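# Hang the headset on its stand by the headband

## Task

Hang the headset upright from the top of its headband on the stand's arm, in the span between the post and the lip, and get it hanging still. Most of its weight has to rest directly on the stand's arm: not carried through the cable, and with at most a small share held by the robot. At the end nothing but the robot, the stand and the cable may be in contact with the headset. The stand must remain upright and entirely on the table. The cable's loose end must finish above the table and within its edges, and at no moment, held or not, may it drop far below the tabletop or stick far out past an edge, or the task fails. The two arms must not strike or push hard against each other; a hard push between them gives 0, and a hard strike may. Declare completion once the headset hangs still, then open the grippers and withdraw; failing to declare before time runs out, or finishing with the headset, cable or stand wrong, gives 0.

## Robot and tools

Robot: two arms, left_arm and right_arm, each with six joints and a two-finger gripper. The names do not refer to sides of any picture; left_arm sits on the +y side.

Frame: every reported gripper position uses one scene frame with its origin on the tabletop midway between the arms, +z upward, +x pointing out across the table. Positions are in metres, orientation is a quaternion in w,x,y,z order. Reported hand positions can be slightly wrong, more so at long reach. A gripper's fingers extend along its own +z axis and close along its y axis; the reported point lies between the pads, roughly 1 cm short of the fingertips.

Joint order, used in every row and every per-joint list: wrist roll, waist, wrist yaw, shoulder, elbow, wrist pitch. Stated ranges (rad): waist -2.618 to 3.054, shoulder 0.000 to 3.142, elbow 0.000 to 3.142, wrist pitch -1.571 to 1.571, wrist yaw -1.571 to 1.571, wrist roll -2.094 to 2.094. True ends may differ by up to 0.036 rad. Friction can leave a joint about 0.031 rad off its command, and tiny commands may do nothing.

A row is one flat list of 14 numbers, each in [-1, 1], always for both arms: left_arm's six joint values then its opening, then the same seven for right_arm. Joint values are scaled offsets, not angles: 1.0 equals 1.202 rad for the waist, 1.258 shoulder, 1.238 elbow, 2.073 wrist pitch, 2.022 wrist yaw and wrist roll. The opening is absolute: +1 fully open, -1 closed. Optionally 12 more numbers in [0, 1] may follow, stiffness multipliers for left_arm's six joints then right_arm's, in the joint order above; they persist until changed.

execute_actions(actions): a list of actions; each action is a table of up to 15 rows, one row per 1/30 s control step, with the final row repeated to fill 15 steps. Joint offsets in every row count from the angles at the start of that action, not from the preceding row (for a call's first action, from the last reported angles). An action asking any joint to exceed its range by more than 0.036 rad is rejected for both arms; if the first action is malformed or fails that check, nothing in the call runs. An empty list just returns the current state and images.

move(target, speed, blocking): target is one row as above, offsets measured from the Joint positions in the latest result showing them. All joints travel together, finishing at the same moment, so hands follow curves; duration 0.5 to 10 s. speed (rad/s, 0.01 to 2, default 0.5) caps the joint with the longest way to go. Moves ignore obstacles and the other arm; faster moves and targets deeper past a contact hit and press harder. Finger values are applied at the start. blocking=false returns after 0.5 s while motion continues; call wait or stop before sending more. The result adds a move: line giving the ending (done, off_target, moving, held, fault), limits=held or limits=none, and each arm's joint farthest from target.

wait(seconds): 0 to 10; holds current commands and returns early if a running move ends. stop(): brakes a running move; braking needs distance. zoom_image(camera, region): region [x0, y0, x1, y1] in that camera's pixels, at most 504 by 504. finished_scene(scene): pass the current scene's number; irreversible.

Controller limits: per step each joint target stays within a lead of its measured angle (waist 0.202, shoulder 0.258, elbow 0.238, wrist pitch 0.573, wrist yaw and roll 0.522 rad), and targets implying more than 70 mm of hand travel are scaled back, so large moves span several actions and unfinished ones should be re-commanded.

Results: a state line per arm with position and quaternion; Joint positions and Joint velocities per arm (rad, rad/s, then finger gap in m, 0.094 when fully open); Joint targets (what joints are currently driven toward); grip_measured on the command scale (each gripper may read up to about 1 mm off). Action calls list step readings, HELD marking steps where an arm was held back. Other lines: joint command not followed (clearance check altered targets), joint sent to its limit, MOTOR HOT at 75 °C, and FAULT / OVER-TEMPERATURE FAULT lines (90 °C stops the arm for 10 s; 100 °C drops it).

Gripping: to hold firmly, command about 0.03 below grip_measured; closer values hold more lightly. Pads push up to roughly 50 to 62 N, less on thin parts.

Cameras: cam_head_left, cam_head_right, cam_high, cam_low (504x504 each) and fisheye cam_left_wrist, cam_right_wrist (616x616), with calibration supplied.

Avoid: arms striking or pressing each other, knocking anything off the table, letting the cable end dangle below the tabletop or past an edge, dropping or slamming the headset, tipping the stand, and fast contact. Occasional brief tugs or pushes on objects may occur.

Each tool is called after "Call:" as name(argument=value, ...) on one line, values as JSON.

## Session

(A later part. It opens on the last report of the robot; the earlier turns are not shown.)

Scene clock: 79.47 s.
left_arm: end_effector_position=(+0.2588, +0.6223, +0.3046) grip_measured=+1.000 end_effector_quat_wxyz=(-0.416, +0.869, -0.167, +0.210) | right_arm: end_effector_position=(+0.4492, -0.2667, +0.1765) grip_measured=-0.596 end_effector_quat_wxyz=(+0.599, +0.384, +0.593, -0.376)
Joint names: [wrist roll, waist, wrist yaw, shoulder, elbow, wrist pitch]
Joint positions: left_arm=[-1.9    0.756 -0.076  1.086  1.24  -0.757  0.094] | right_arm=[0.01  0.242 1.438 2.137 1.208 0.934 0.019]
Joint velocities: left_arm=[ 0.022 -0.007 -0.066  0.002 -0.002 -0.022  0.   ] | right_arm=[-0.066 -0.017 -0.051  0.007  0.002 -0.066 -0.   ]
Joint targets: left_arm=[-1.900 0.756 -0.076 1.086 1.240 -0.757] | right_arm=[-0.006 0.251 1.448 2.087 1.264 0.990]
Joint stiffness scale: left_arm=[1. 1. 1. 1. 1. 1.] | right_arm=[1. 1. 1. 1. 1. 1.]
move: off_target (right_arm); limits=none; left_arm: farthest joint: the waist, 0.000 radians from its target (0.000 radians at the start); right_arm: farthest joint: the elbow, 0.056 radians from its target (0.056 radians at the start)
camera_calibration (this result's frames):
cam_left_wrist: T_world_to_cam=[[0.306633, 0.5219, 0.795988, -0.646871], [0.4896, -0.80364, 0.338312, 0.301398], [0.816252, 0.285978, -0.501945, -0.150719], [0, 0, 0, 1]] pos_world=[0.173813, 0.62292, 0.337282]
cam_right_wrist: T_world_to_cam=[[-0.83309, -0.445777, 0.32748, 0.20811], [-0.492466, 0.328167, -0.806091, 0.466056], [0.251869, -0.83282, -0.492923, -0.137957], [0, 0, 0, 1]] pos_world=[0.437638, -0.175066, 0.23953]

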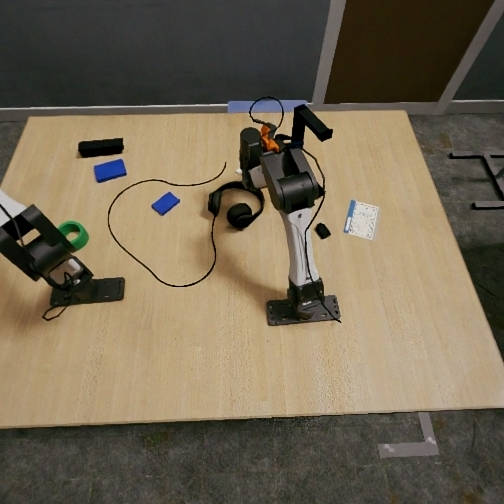

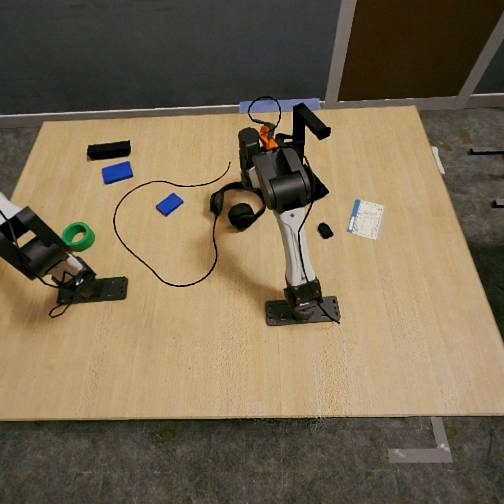

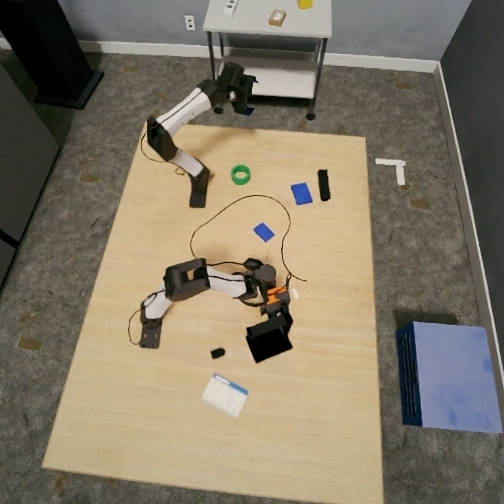

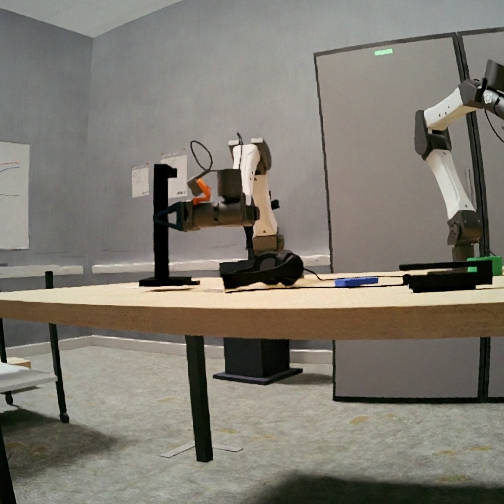

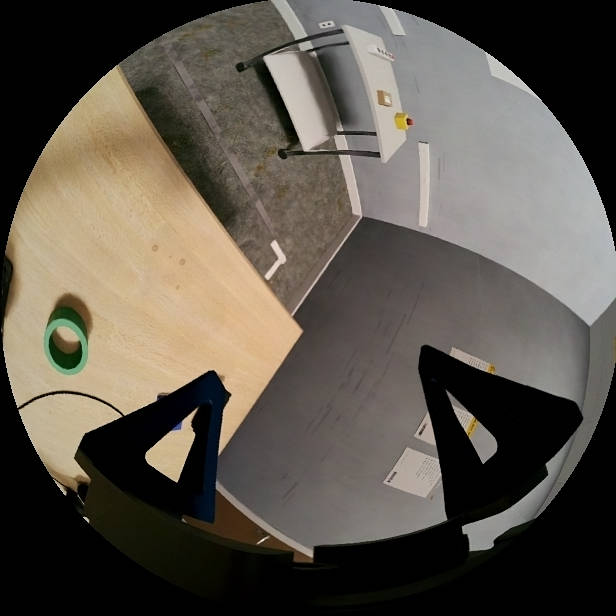

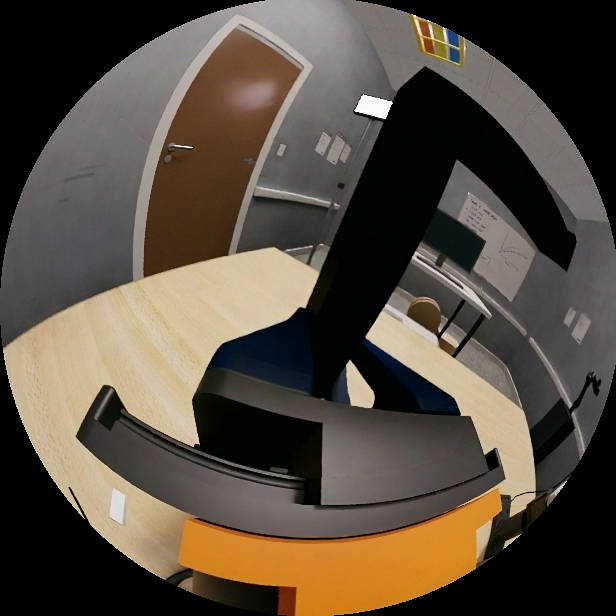

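Call:
move(target=[0,0,0,0,0,0,1,0,0,0,0,-0.01,0,-0.7], speed=0.1)

Call:
move(target=[0,0,0,0,0,0,1,0,0,0,0,0.015,0.01,0.6])

Call:
move(target=[0,0,0,0,0,0,1,0,0.27,0,0,0.03,0,0.6])

Call:
move(target=[0,0,0,0,0,0,1,0,0.1,-0.2,-0.65,0,-0.45,0.6], speed=0.9)

Call:
move(target=[0,0,0,0,0,0,1,0,-0.1,-0.515,0,0,-0.55,0.3], speed=1)

Scene clock: 89.83 s.
left_arm: end_effector_position=(+0.2588, +0.6223, +0.3046) grip_measured=+1.000 end_effector_quat_wxyz=(-0.416, +0.869, -0.167, +0.210) | right_arm: end_effector_position=(+0.4503, -0.2663, +0.1664) grip_measured=-0.596 end_effector_quat_wxyz=(+0.593, +0.377, +0.600, -0.383)
Joint names: [wrist roll, waist, wrist yaw, shoulder, elbow, wrist pitch]
Joint positions: left_arm=[-1.9    0.756 -0.076  1.086  1.24  -0.757  0.094] | right_arm=[0.02  0.242 1.437 2.156 1.208 0.916 0.019]
Joint velocities: left_arm=[-0.037 -0.007  0.007 -0.002 -0.017  0.066  0.   ] | right_arm=[-0.022 -0.002  0.051 -0.012  0.012 -0.007 -0.   ]
Joint targets: left_arm=[-1.900 0.756 -0.076 1.086 1.240 -0.757] | right_arm=[0.011 0.242 1.437 2.137 1.196 0.934]
Joint stiffness scale: left_arm=[1. 1. 1. 1. 1. 1.] | right_arm=[1. 1. 1. 1. 1. 1.]
move: done; limits=none; left_arm: farthest joint: the waist, 0.000 radians from its target (0.000 radians at the start); right_arm: farthest joint: the shoulder, 0.019 radians from its target (0.000 radians at the start)
camera_calibration (this result's frames):
cam_left_wrist: T_world_to_cam=[[0.306633, 0.5219, 0.795988, -0.646871], [0.4896, -0.80364, 0.338312, 0.301398], [0.816252, 0.285978, -0.501945, -0.150719], [0, 0, 0, 1]] pos_world=[0.173813, 0.62292, 0.337282]
cam_right_wrist: T_world_to_cam=[[-0.823732, -0.443644, 0.353052, 0.204552], [-0.514217, 0.322254, -0.794816, 0.464752], [0.238843, -0.836261, -0.49358, -0.137816], [0, 0, 0, 1]] pos_world=[0.440396, -0.17427, 0.229152]

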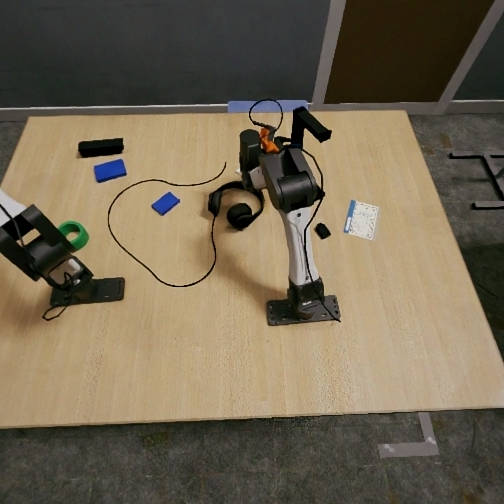

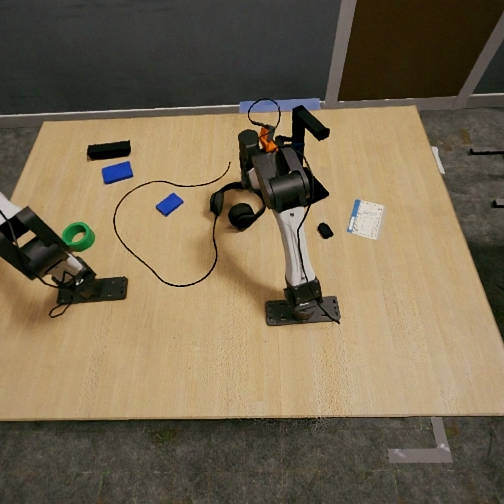

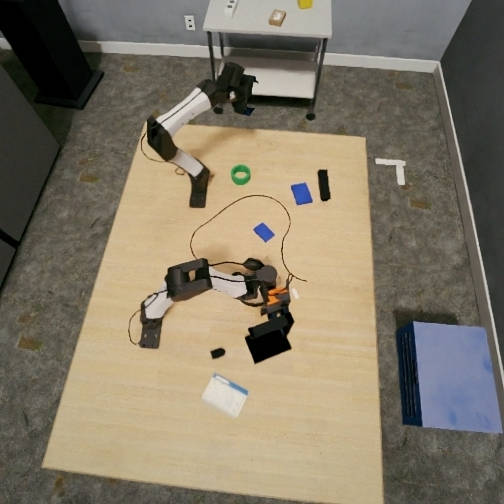

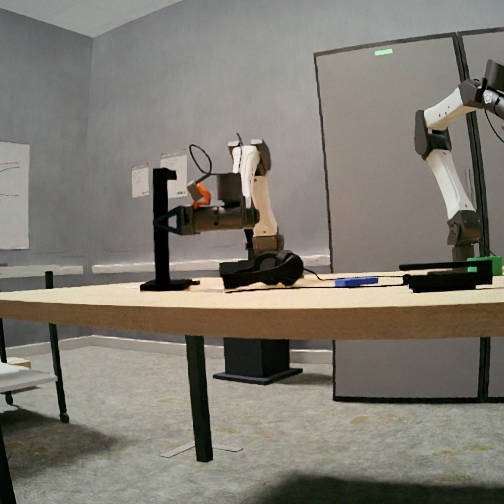

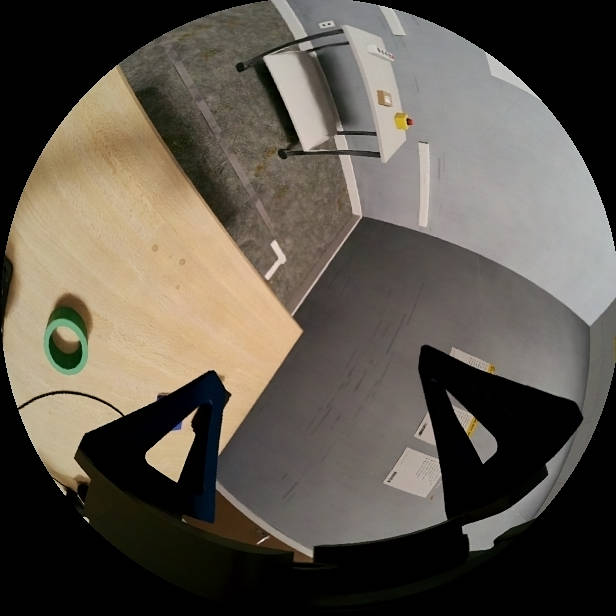

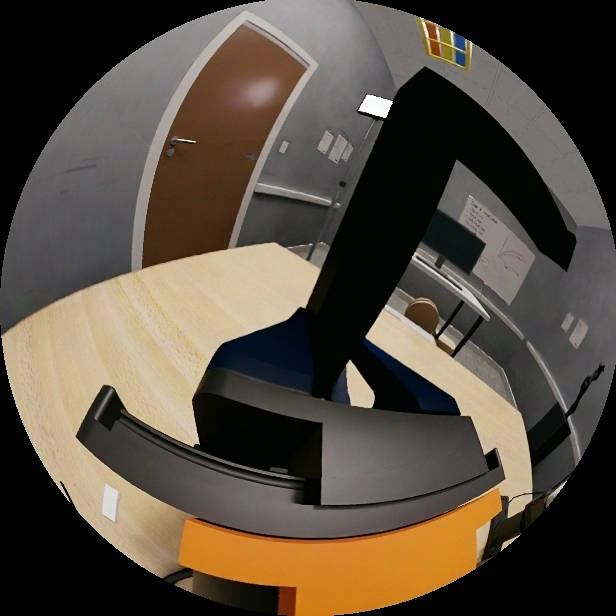

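Scene clock: 90.53 s.
left_arm: end_effector_position=(+0.2588, +0.6223, +0.3046) grip_measured=+1.000 end_effector_quat_wxyz=(-0.416, +0.869, -0.167, +0.210) | right_arm: end_effector_position=(+0.4504, -0.2663, +0.1664) grip_measured=+0.598 end_effector_quat_wxyz=(+0.593, +0.377, +0.600, -0.383)
Joint names: [wrist roll, waist, wrist yaw, shoulder, elbow, wrist pitch]
Joint positions: left_arm=[-1.9    0.756 -0.076  1.086  1.24  -0.757  0.094] | right_arm=[0.02  0.242 1.437 2.156 1.208 0.917 0.075]
Joint velocities: left_arm=[ 0.007 -0.017 -0.037 -0.002 -0.002  0.022  0.   ] | right_arm=[-0.051  0.012 -0.081 -0.007 -0.017 -0.022 -0.   ]
Joint targets: left_arm=[-1.900 0.756 -0.076 1.086 1.240 -0.757] | right_arm=[0.019 0.242 1.437 2.156 1.227 0.937]
Joint stiffness scale: left_arm=[1. 1. 1. 1. 1. 1.] | right_arm=[1. 1. 1. 1. 1. 1.]
move: done; limits=none; left_arm: farthest joint: the waist, 0.000 radians from its target (0.000 radians at the start); right_arm: farthest joint: the wrist pitch, 0.020 radians from its target (0.021 radians at the start)
camera_calibration (this result's frames):
cam_left_wrist: T_world_to_cam=[[0.306633, 0.5219, 0.795988, -0.646871], [0.4896, -0.80364, 0.338312, 0.301398], [0.816252, 0.285978, -0.501945, -0.150719], [0, 0, 0, 1]] pos_world=[0.173813, 0.62292, 0.337282]
cam_right_wrist: T_world_to_cam=[[-0.82386, -0.443684, 0.352701, 0.20471], [-0.513928, 0.322344, -0.794967, 0.464607], [0.239023, -0.836205, -0.493588, -0.137925], [0, 0, 0, 1]] pos_world=[0.440394, -0.174271, 0.229067]

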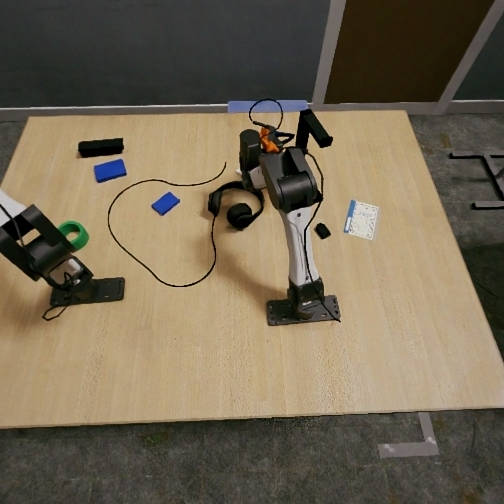

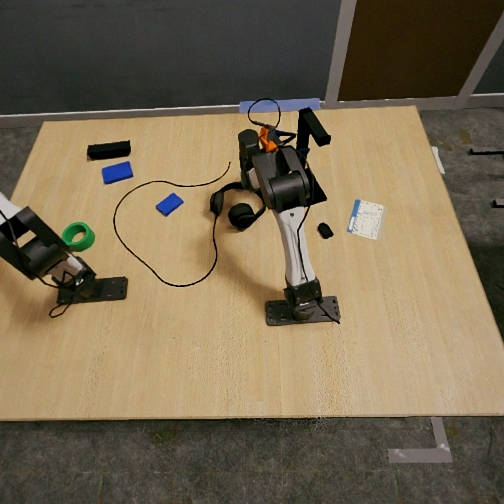

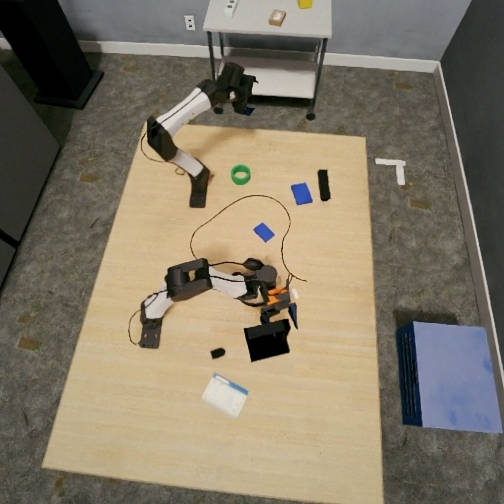

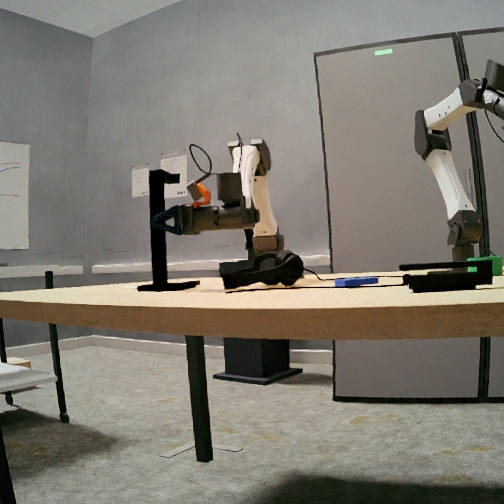

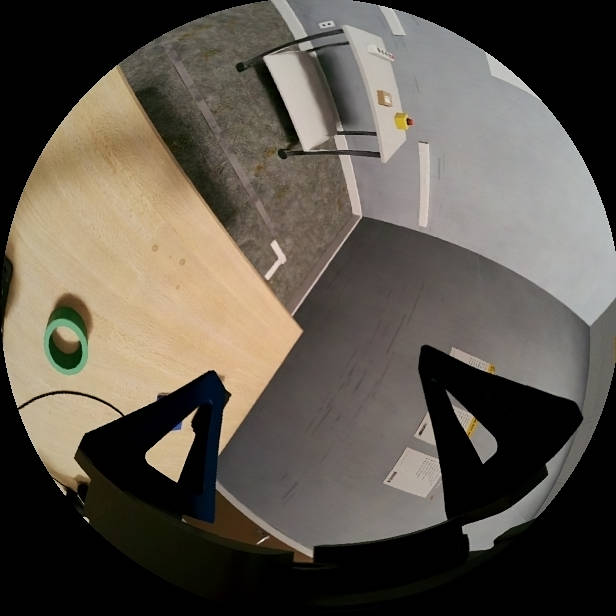

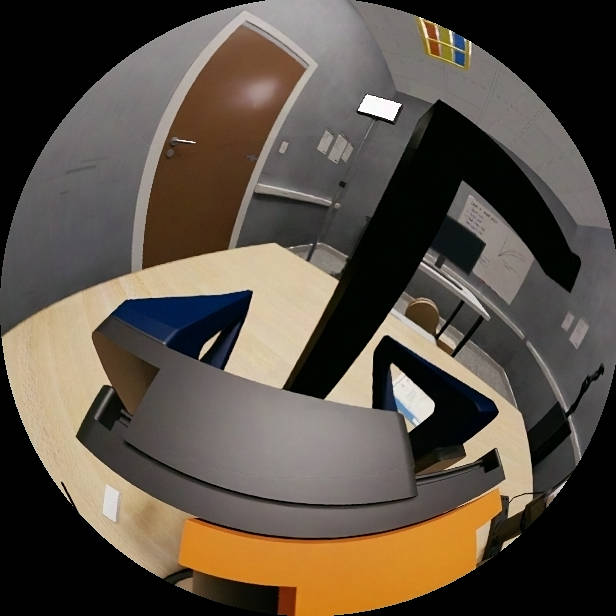

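Scene clock: 91.60 s.
left_arm: end_effector_position=(+0.2588, +0.6223, +0.3046) grip_measured=+1.000 end_effector_quat_wxyz=(-0.416, +0.869, -0.167, +0.210) | right_arm: end_effector_position=(+0.4336, -0.1100, +0.1664) grip_measured=+0.598 end_effector_quat_wxyz=(+0.647, +0.275, +0.653, -0.282)
Joint names: [wrist roll, waist, wrist yaw, shoulder, elbow, wrist pitch]
Joint positions: left_arm=[-1.9    0.756 -0.076  1.086  1.24  -0.757  0.094] | right_arm=[0.02  0.568 1.437 2.156 1.208 0.917 0.075]
Joint velocities: left_arm=[-0.022 -0.042 -0.007 -0.002 -0.007 -0.051  0.   ] | right_arm=[ 0.037  0.002 -0.007 -0.012 -0.007  0.007 -0.001]
Joint targets: left_arm=[-1.900 0.756 -0.076 1.086 1.240 -0.757] | right_arm=[0.020 0.567 1.437 2.156 1.245 0.917]
Joint stiffness scale: left_arm=[1. 1. 1. 1. 1. 1.] | right_arm=[1. 1. 1. 1. 1. 1.]
move: off_target (right_arm); limits=none; left_arm: farthest joint: the waist, 0.000 radians from its target (0.000 radians at the start); right_arm: farthest joint: the elbow, 0.037 radians from its target (0.037 radians at the start)
camera_calibration (this result's frames):
cam_left_wrist: T_world_to_cam=[[0.306633, 0.5219, 0.795988, -0.646871], [0.4896, -0.80364, 0.338312, 0.301398], [0.816252, 0.285978, -0.501945, -0.150719], [0, 0, 0, 1]] pos_world=[0.173813, 0.62292, 0.337282]
cam_right_wrist: T_world_to_cam=[[-0.638787, -0.683778, 0.352701, 0.15361], [-0.590008, 0.141133, -0.794967, 0.418674], [0.493803, -0.715911, -0.493588, -0.100461], [0, 0, 0, 1]] pos_world=[0.394753, -0.0259747, 0.229067]

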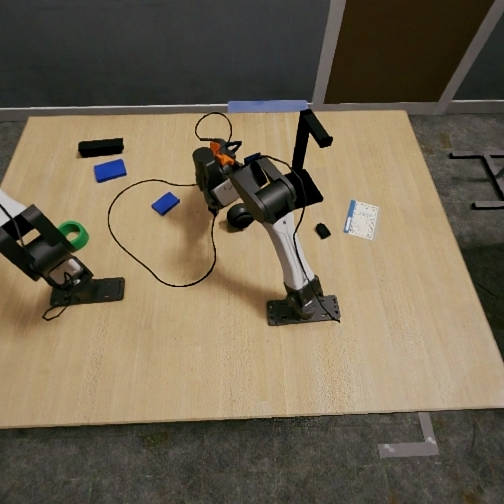

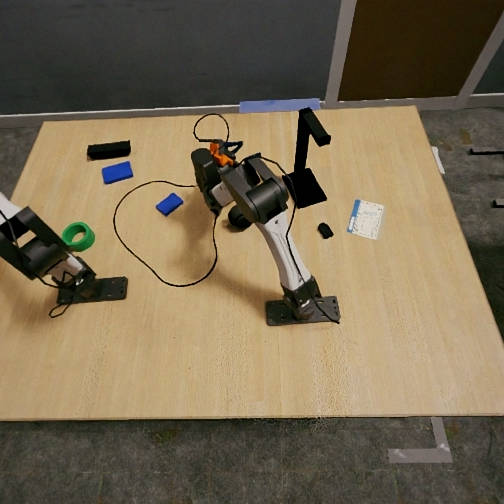

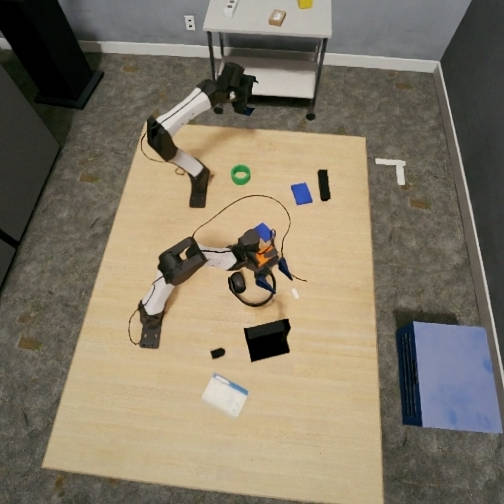

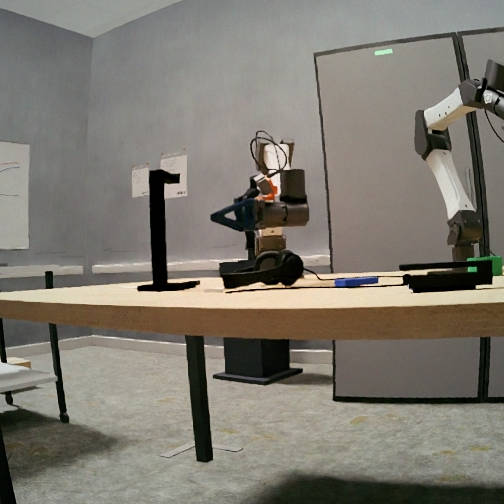

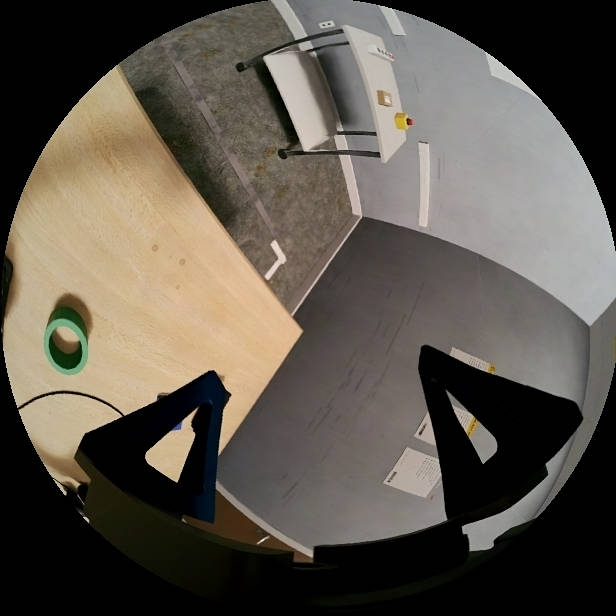

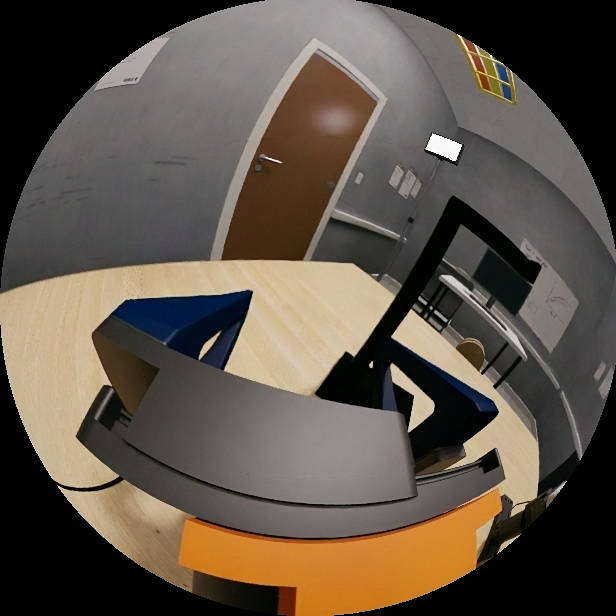

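Scene clock: 93.57 s.
left_arm: end_effector_position=(+0.2588, +0.6223, +0.3046) grip_measured=+1.000 end_effector_quat_wxyz=(-0.416, +0.869, -0.167, +0.210) | right_arm: end_effector_position=(+0.3401, -0.1008, +0.3752) grip_measured=+0.598 end_effector_quat_wxyz=(+0.668, +0.076, +0.727, -0.139)
Joint names: [wrist roll, waist, wrist yaw, shoulder, elbow, wrist pitch]
Joint positions: left_arm=[-1.9    0.756 -0.076  1.086  1.24  -0.757  0.094] | right_arm=[ 0.02   0.674  1.04   1.342  1.208 -0.004  0.075]
Joint velocities: left_arm=[-0.037 -0.002 -0.022 -0.007  0.007  0.037  0.   ] | right_arm=[-0.081 -0.002  0.022  0.002  0.007  0.022 -0.001]
Joint targets: left_arm=[-1.900 0.756 -0.076 1.086 1.240 -0.757] | right_arm=[0.020 0.688 1.033 1.339 1.208 -0.017]
Joint stiffness scale: left_arm=[1. 1. 1. 1. 1. 1.] | right_arm=[1. 1. 1. 1. 1. 1.]
move: done; limits=none; left_arm: farthest joint: the waist, 0.000 radians from its target (0.000 radians at the start); right_arm: farthest joint: the waist, 0.014 radians from its target (0.121 radians at the start)
camera_calibration (this result's frames):
cam_left_wrist: T_world_to_cam=[[0.306633, 0.5219, 0.795988, -0.646871], [0.4896, -0.80364, 0.338312, 0.301398], [0.816252, 0.285978, -0.501945, -0.150719], [0, 0, 0, 1]] pos_world=[0.173813, 0.62292, 0.337282]
cam_right_wrist: T_world_to_cam=[[-0.19513, -0.882064, 0.42882, -0.172952], [-0.652857, -0.209469, -0.727943, 0.489122], [0.731917, -0.422002, -0.534988, 0.0195122], [0, 0, 0, 1]] pos_world=[0.271297, -0.041865, 0.440657]

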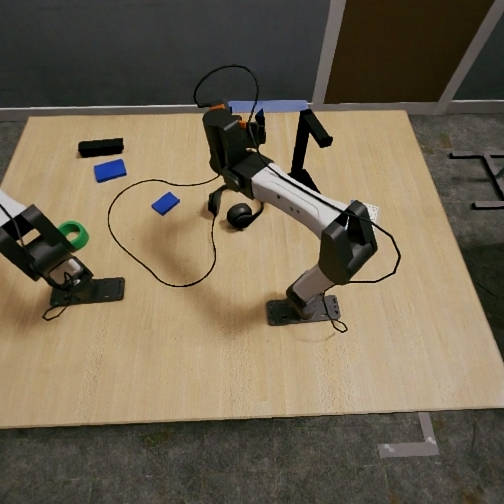

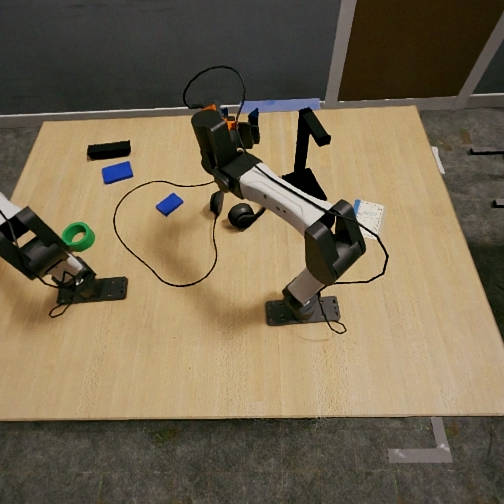

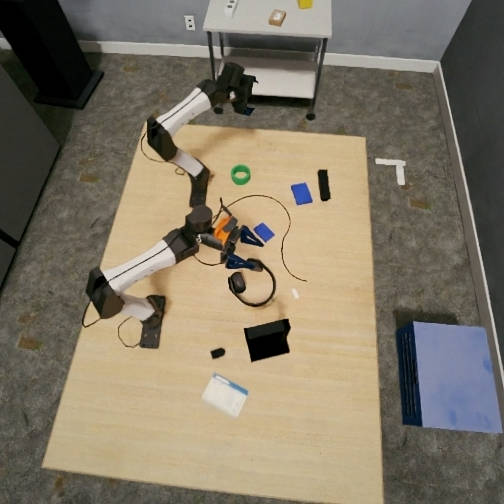

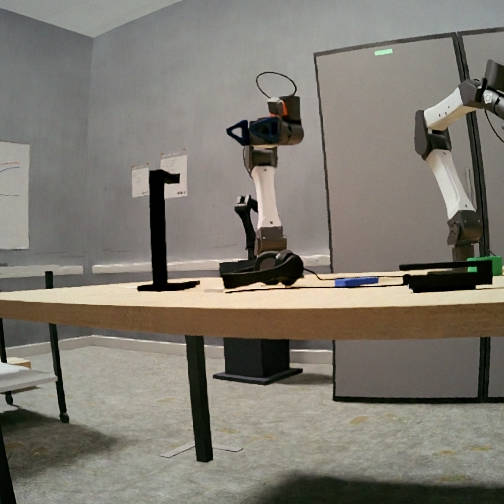

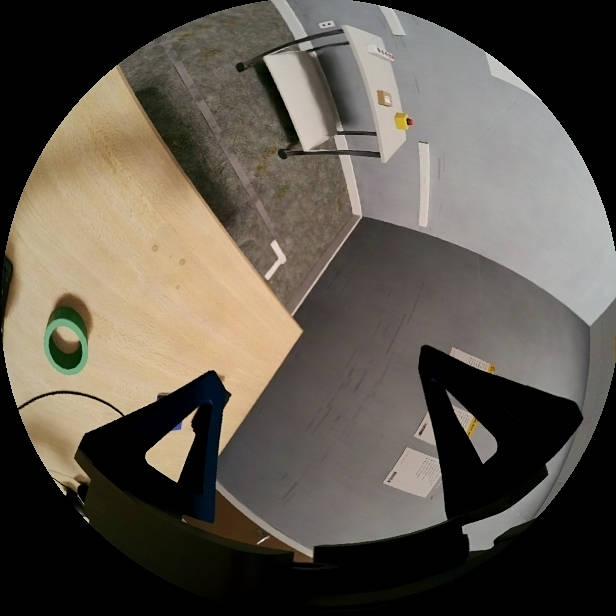

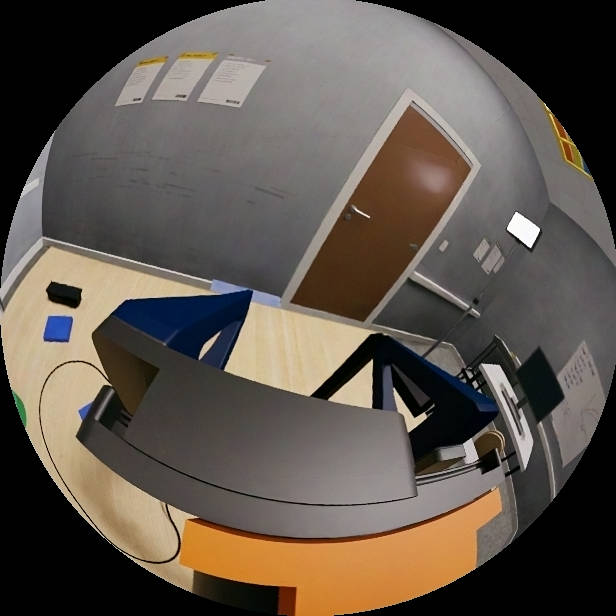

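Scene clock: 95.63 s.
left_arm: end_effector_position=(+0.2588, +0.6223, +0.3046) grip_measured=+1.000 end_effector_quat_wxyz=(-0.416, +0.869, -0.167, +0.210) | right_arm: end_effector_position=(+0.1973, -0.0721, +0.1630) grip_measured=+0.302 end_effector_quat_wxyz=(+0.146, -0.296, +0.943, +0.046)
Joint names: [wrist roll, waist, wrist yaw, shoulder, elbow, wrist pitch]
Joint positions: left_arm=[-1.9    0.756 -0.076  1.086  1.24  -0.757  0.094] | right_arm=[ 0.02   0.568  0.005  1.342  1.208 -1.129  0.061]
Joint velocities: left_arm=[-0.081  0.007  0.022 -0.007 -0.027 -0.007  0.   ] | right_arm=[ 0.066  0.007 -0.007 -0.002 -0.002 -0.022 -0.001]
Joint targets: left_arm=[-1.900 0.756 -0.076 1.086 1.240 -0.757] | right_arm=[0.020 0.554 -0.002 1.342 1.208 -1.144]
Joint stiffness scale: left_arm=[1. 1. 1. 1. 1. 1.] | right_arm=[1. 1. 1. 1. 1. 1.]
move: done; limits=none; left_arm: farthest joint: the waist, 0.000 radians from its target (0.000 radians at the start); right_arm: farthest joint: the wrist pitch, 0.015 radians from its target (1.140 radians at the start)
camera_calibration (this result's frames):
cam_left_wrist: T_world_to_cam=[[0.306633, 0.5219, 0.795988, -0.646871], [0.4896, -0.80364, 0.338312, 0.301398], [0.816252, 0.285978, -0.501945, -0.150719], [0, 0, 0, 1]] pos_world=[0.173813, 0.62292, 0.337282]
cam_right_wrist: T_world_to_cam=[[0.816492, -0.574939, 0.0527858, -0.200642], [-0.569297, -0.786498, 0.239418, 0.0316157], [-0.0961346, -0.225533, -0.969481, 0.27106], [0, 0, 0, 1]] pos_world=[0.20788, -0.0293583, 0.265809]

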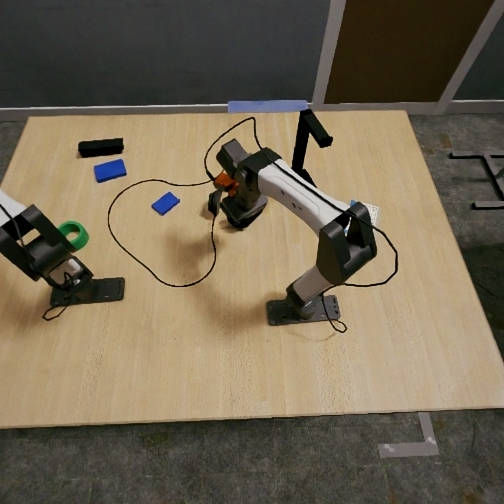

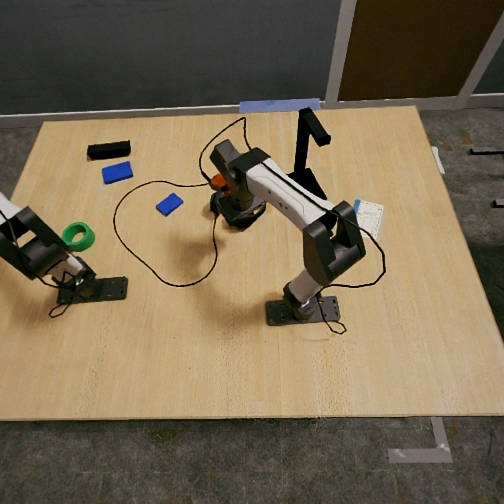

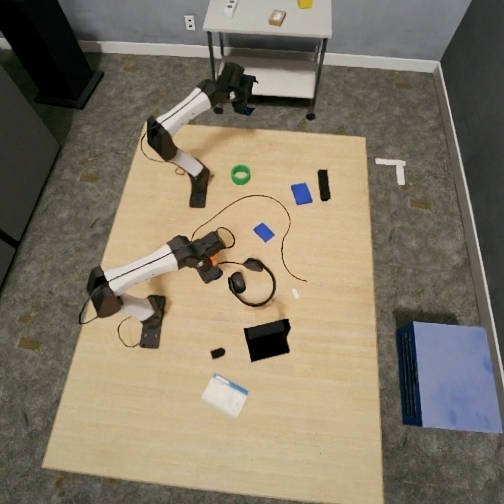

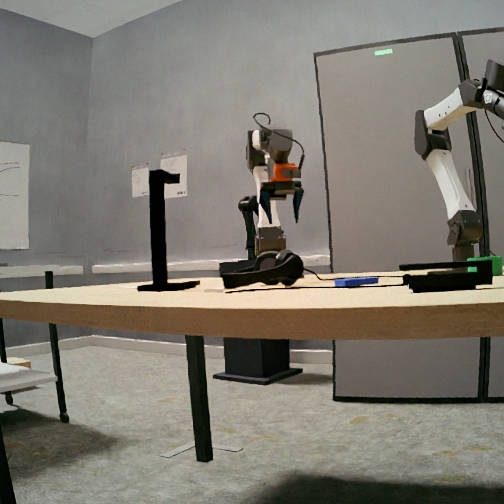

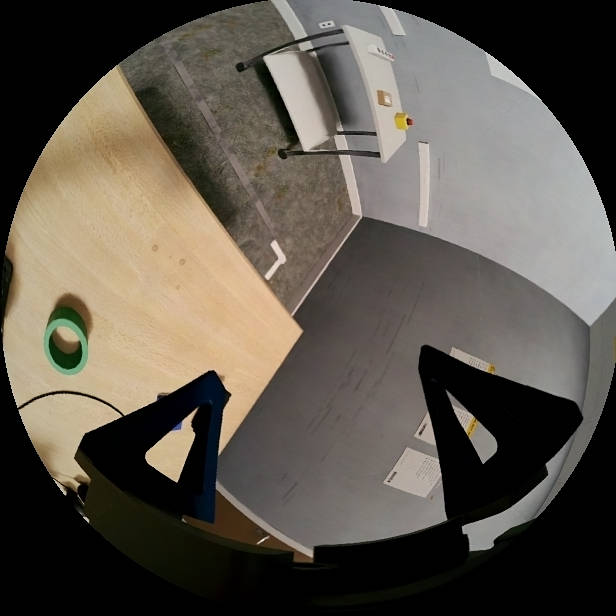

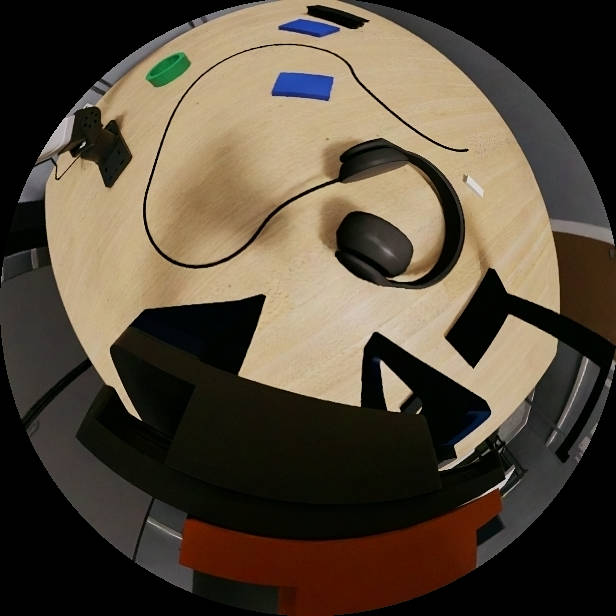

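Call:
execute_actions(actions=[])

Scene clock: 122.37 s.
left_arm: end_effector_position=(+0.2588, +0.6223, +0.3046) grip_measured=+1.000 end_effector_quat_wxyz=(-0.416, +0.869, -0.167, +0.210) | right_arm: end_effector_position=(+0.1971, -0.0721, +0.1630) grip_measured=+0.302 end_effector_quat_wxyz=(+0.146, -0.296, +0.943, +0.047)
Joint names: [wrist roll, waist, wrist yaw, shoulder, elbow, wrist pitch]
Joint positions: left_arm=[-1.9    0.756 -0.076  1.086  1.24  -0.757  0.094] | right_arm=[ 0.02   0.568  0.005  1.342  1.208 -1.13   0.061]
Joint velocities: left_arm=[-0.007 -0.012 -0.066 -0.002  0.012 -0.066  0.   ] | right_arm=[-0.007 -0.017 -0.037 -0.002 -0.017 -0.007  0.001]
Joint targets: left_arm=[-1.900 0.756 -0.076 1.086 1.240 -0.757] | right_arm=[0.020 0.554 -0.002 1.342 1.208 -1.144]
Joint stiffness scale: left_arm=[1. 1. 1. 1. 1. 1.] | right_arm=[1. 1. 1. 1. 1. 1.]
camera_calibration (this result's frames):
cam_left_wrist: T_world_to_cam=[[0.306633, 0.5219, 0.795988, -0.646871], [0.4896, -0.80364, 0.338312, 0.301398], [0.816252, 0.285978, -0.501945, -0.150719], [0, 0, 0, 1]] pos_world=[0.173813, 0.62292, 0.337282]
cam_right_wrist: T_world_to_cam=[[0.816663, -0.57477, 0.0519755, -0.200378], [-0.568939, -0.786717, 0.23955, 0.031472], [-0.0967962, -0.225203, -0.969492, 0.271186], [0, 0, 0, 1]] pos_world=[0.207796, -0.0293397, 0.265788]

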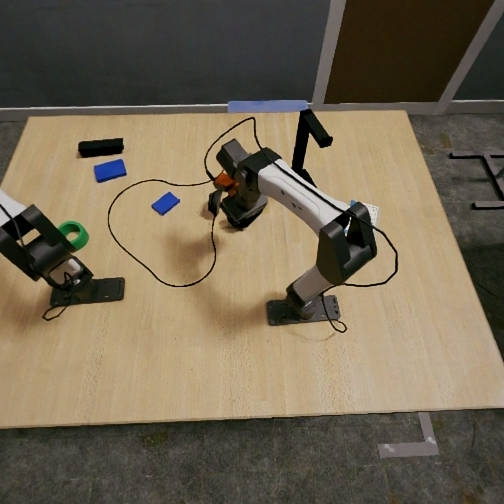

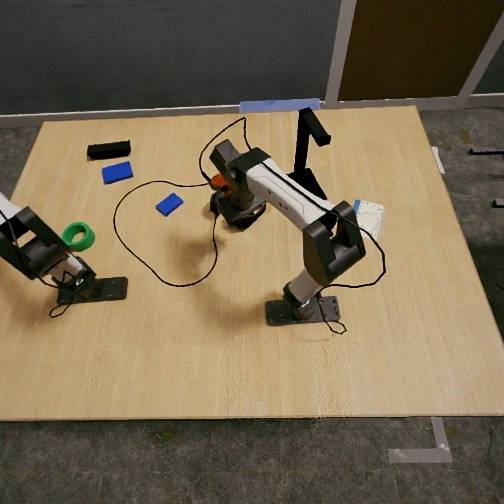

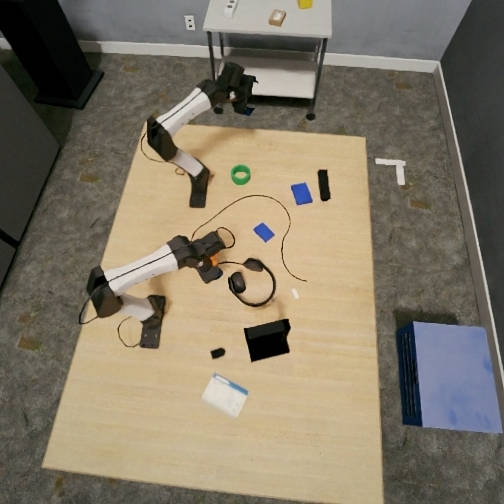

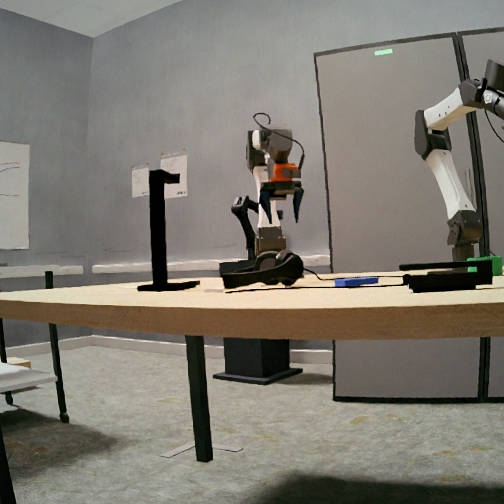

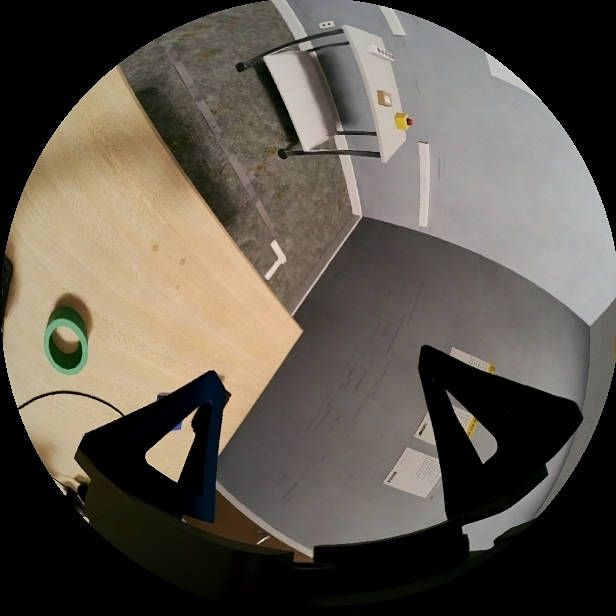

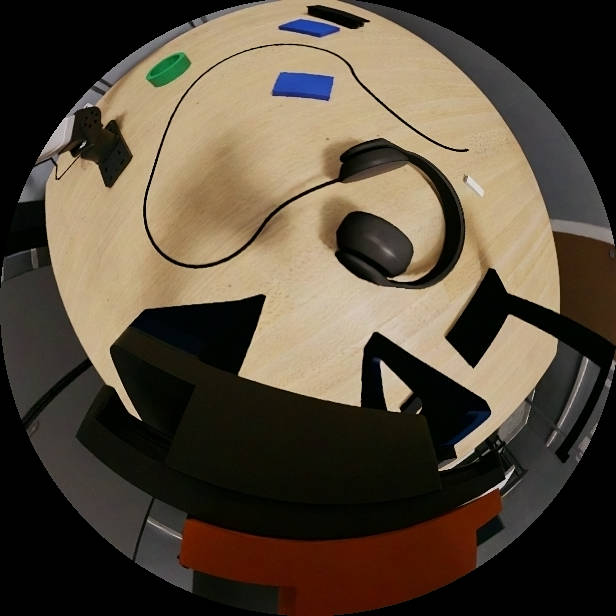

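Call:
move(target=[0,0,0,0,0,0,1,0.9,-0.225,0,0.743,0.8,-0.082,0.3], speed=1.2)

Scene clock: 148.97 s.
left_arm: end_effector_position=(+0.2588, +0.6223, +0.3046) grip_measured=+1.000 end_effector_quat_wxyz=(-0.416, +0.869, -0.167, +0.210) | right_arm: end_effector_position=(+0.4192, -0.0659, +0.1071) grip_measured=+0.302 end_effector_quat_wxyz=(+0.043, +0.665, +0.741, +0.080)
Joint names: [wrist roll, waist, wrist yaw, shoulder, elbow, wrist pitch]
Joint positions: left_arm=[-1.9    0.756 -0.076  1.086  1.24  -0.757  0.094] | right_arm=[ 1.829  0.306  0.005  2.275  2.171 -1.285  0.061]
Joint velocities: left_arm=[ 0.007 -0.012  0.022 -0.002 -0.002 -0.037  0.   ] | right_arm=[-0.022 -0.002 -0.007  0.012 -0.012  0.066  0.001]
Joint targets: left_arm=[-1.900 0.756 -0.076 1.086 1.240 -0.757] | right_arm=[1.839 0.297 0.005 2.277 2.198 -1.300]
Joint stiffness scale: left_arm=[1. 1. 1. 1. 1. 1.] | right_arm=[1. 1. 1. 1. 1. 1.]
move: off_target (right_arm); limits=none; left_arm: farthest joint: the waist, 0.000 radians from its target (0.000 radians at the start); right_arm: farthest joint: the elbow, 0.027 radians from its target (0.990 radians at the start)
camera_calibration (this result's frames):
cam_left_wrist: T_world_to_cam=[[0.306633, 0.5219, 0.795988, -0.646871], [0.4896, -0.80364, 0.338312, 0.301398], [0.816252, 0.285978, -0.501945, -0.150719], [0, 0, 0, 1]] pos_world=[0.173813, 0.62292, 0.337282]
cam_right_wrist: T_world_to_cam=[[-0.87174, -0.432136, -0.23093, 0.372173], [-0.488638, 0.732029, 0.474728, 0.217235], [-0.0360993, 0.52668, -0.849297, 0.25113], [0, 0, 0, 1]] pos_world=[0.439653, -0.130458, 0.196103]

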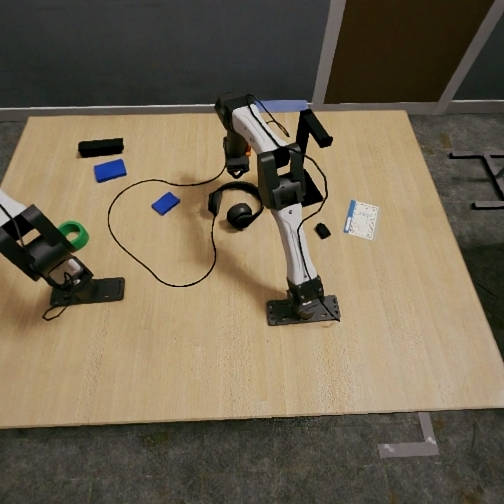

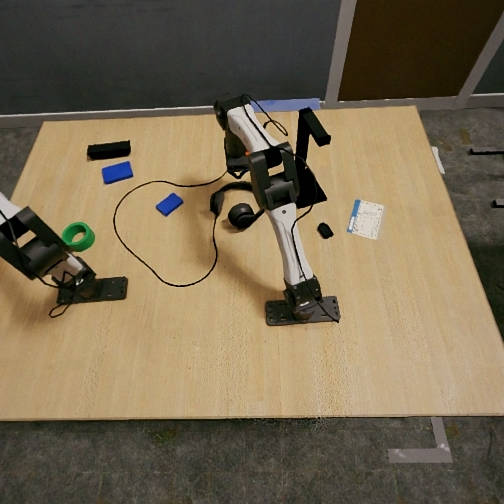

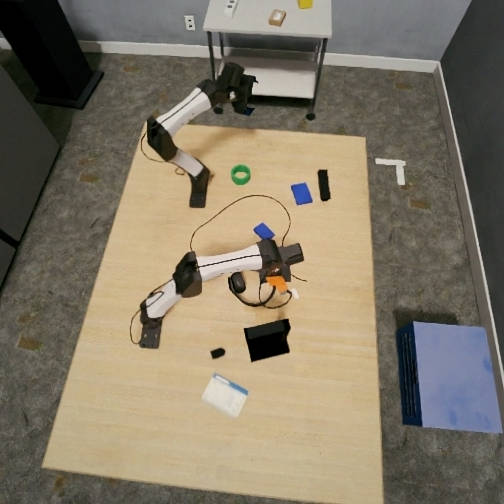

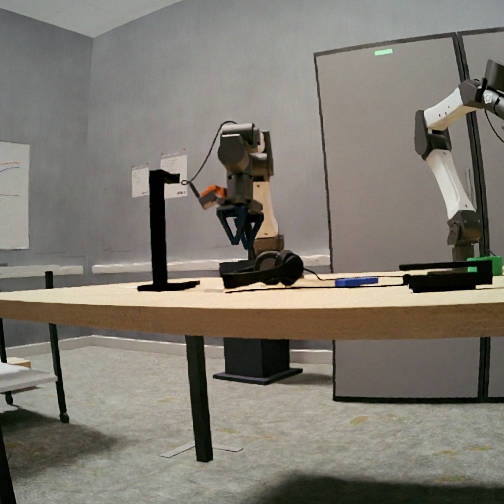

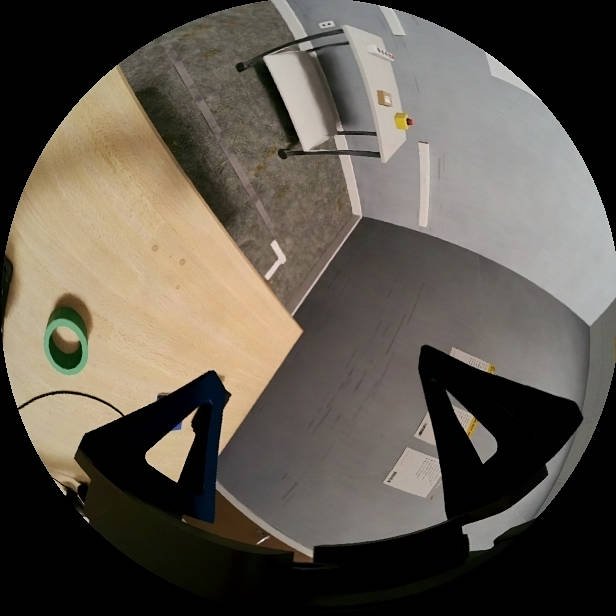

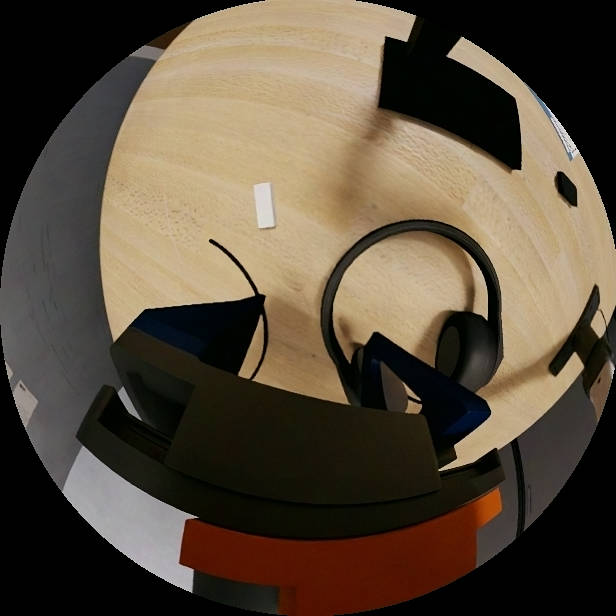

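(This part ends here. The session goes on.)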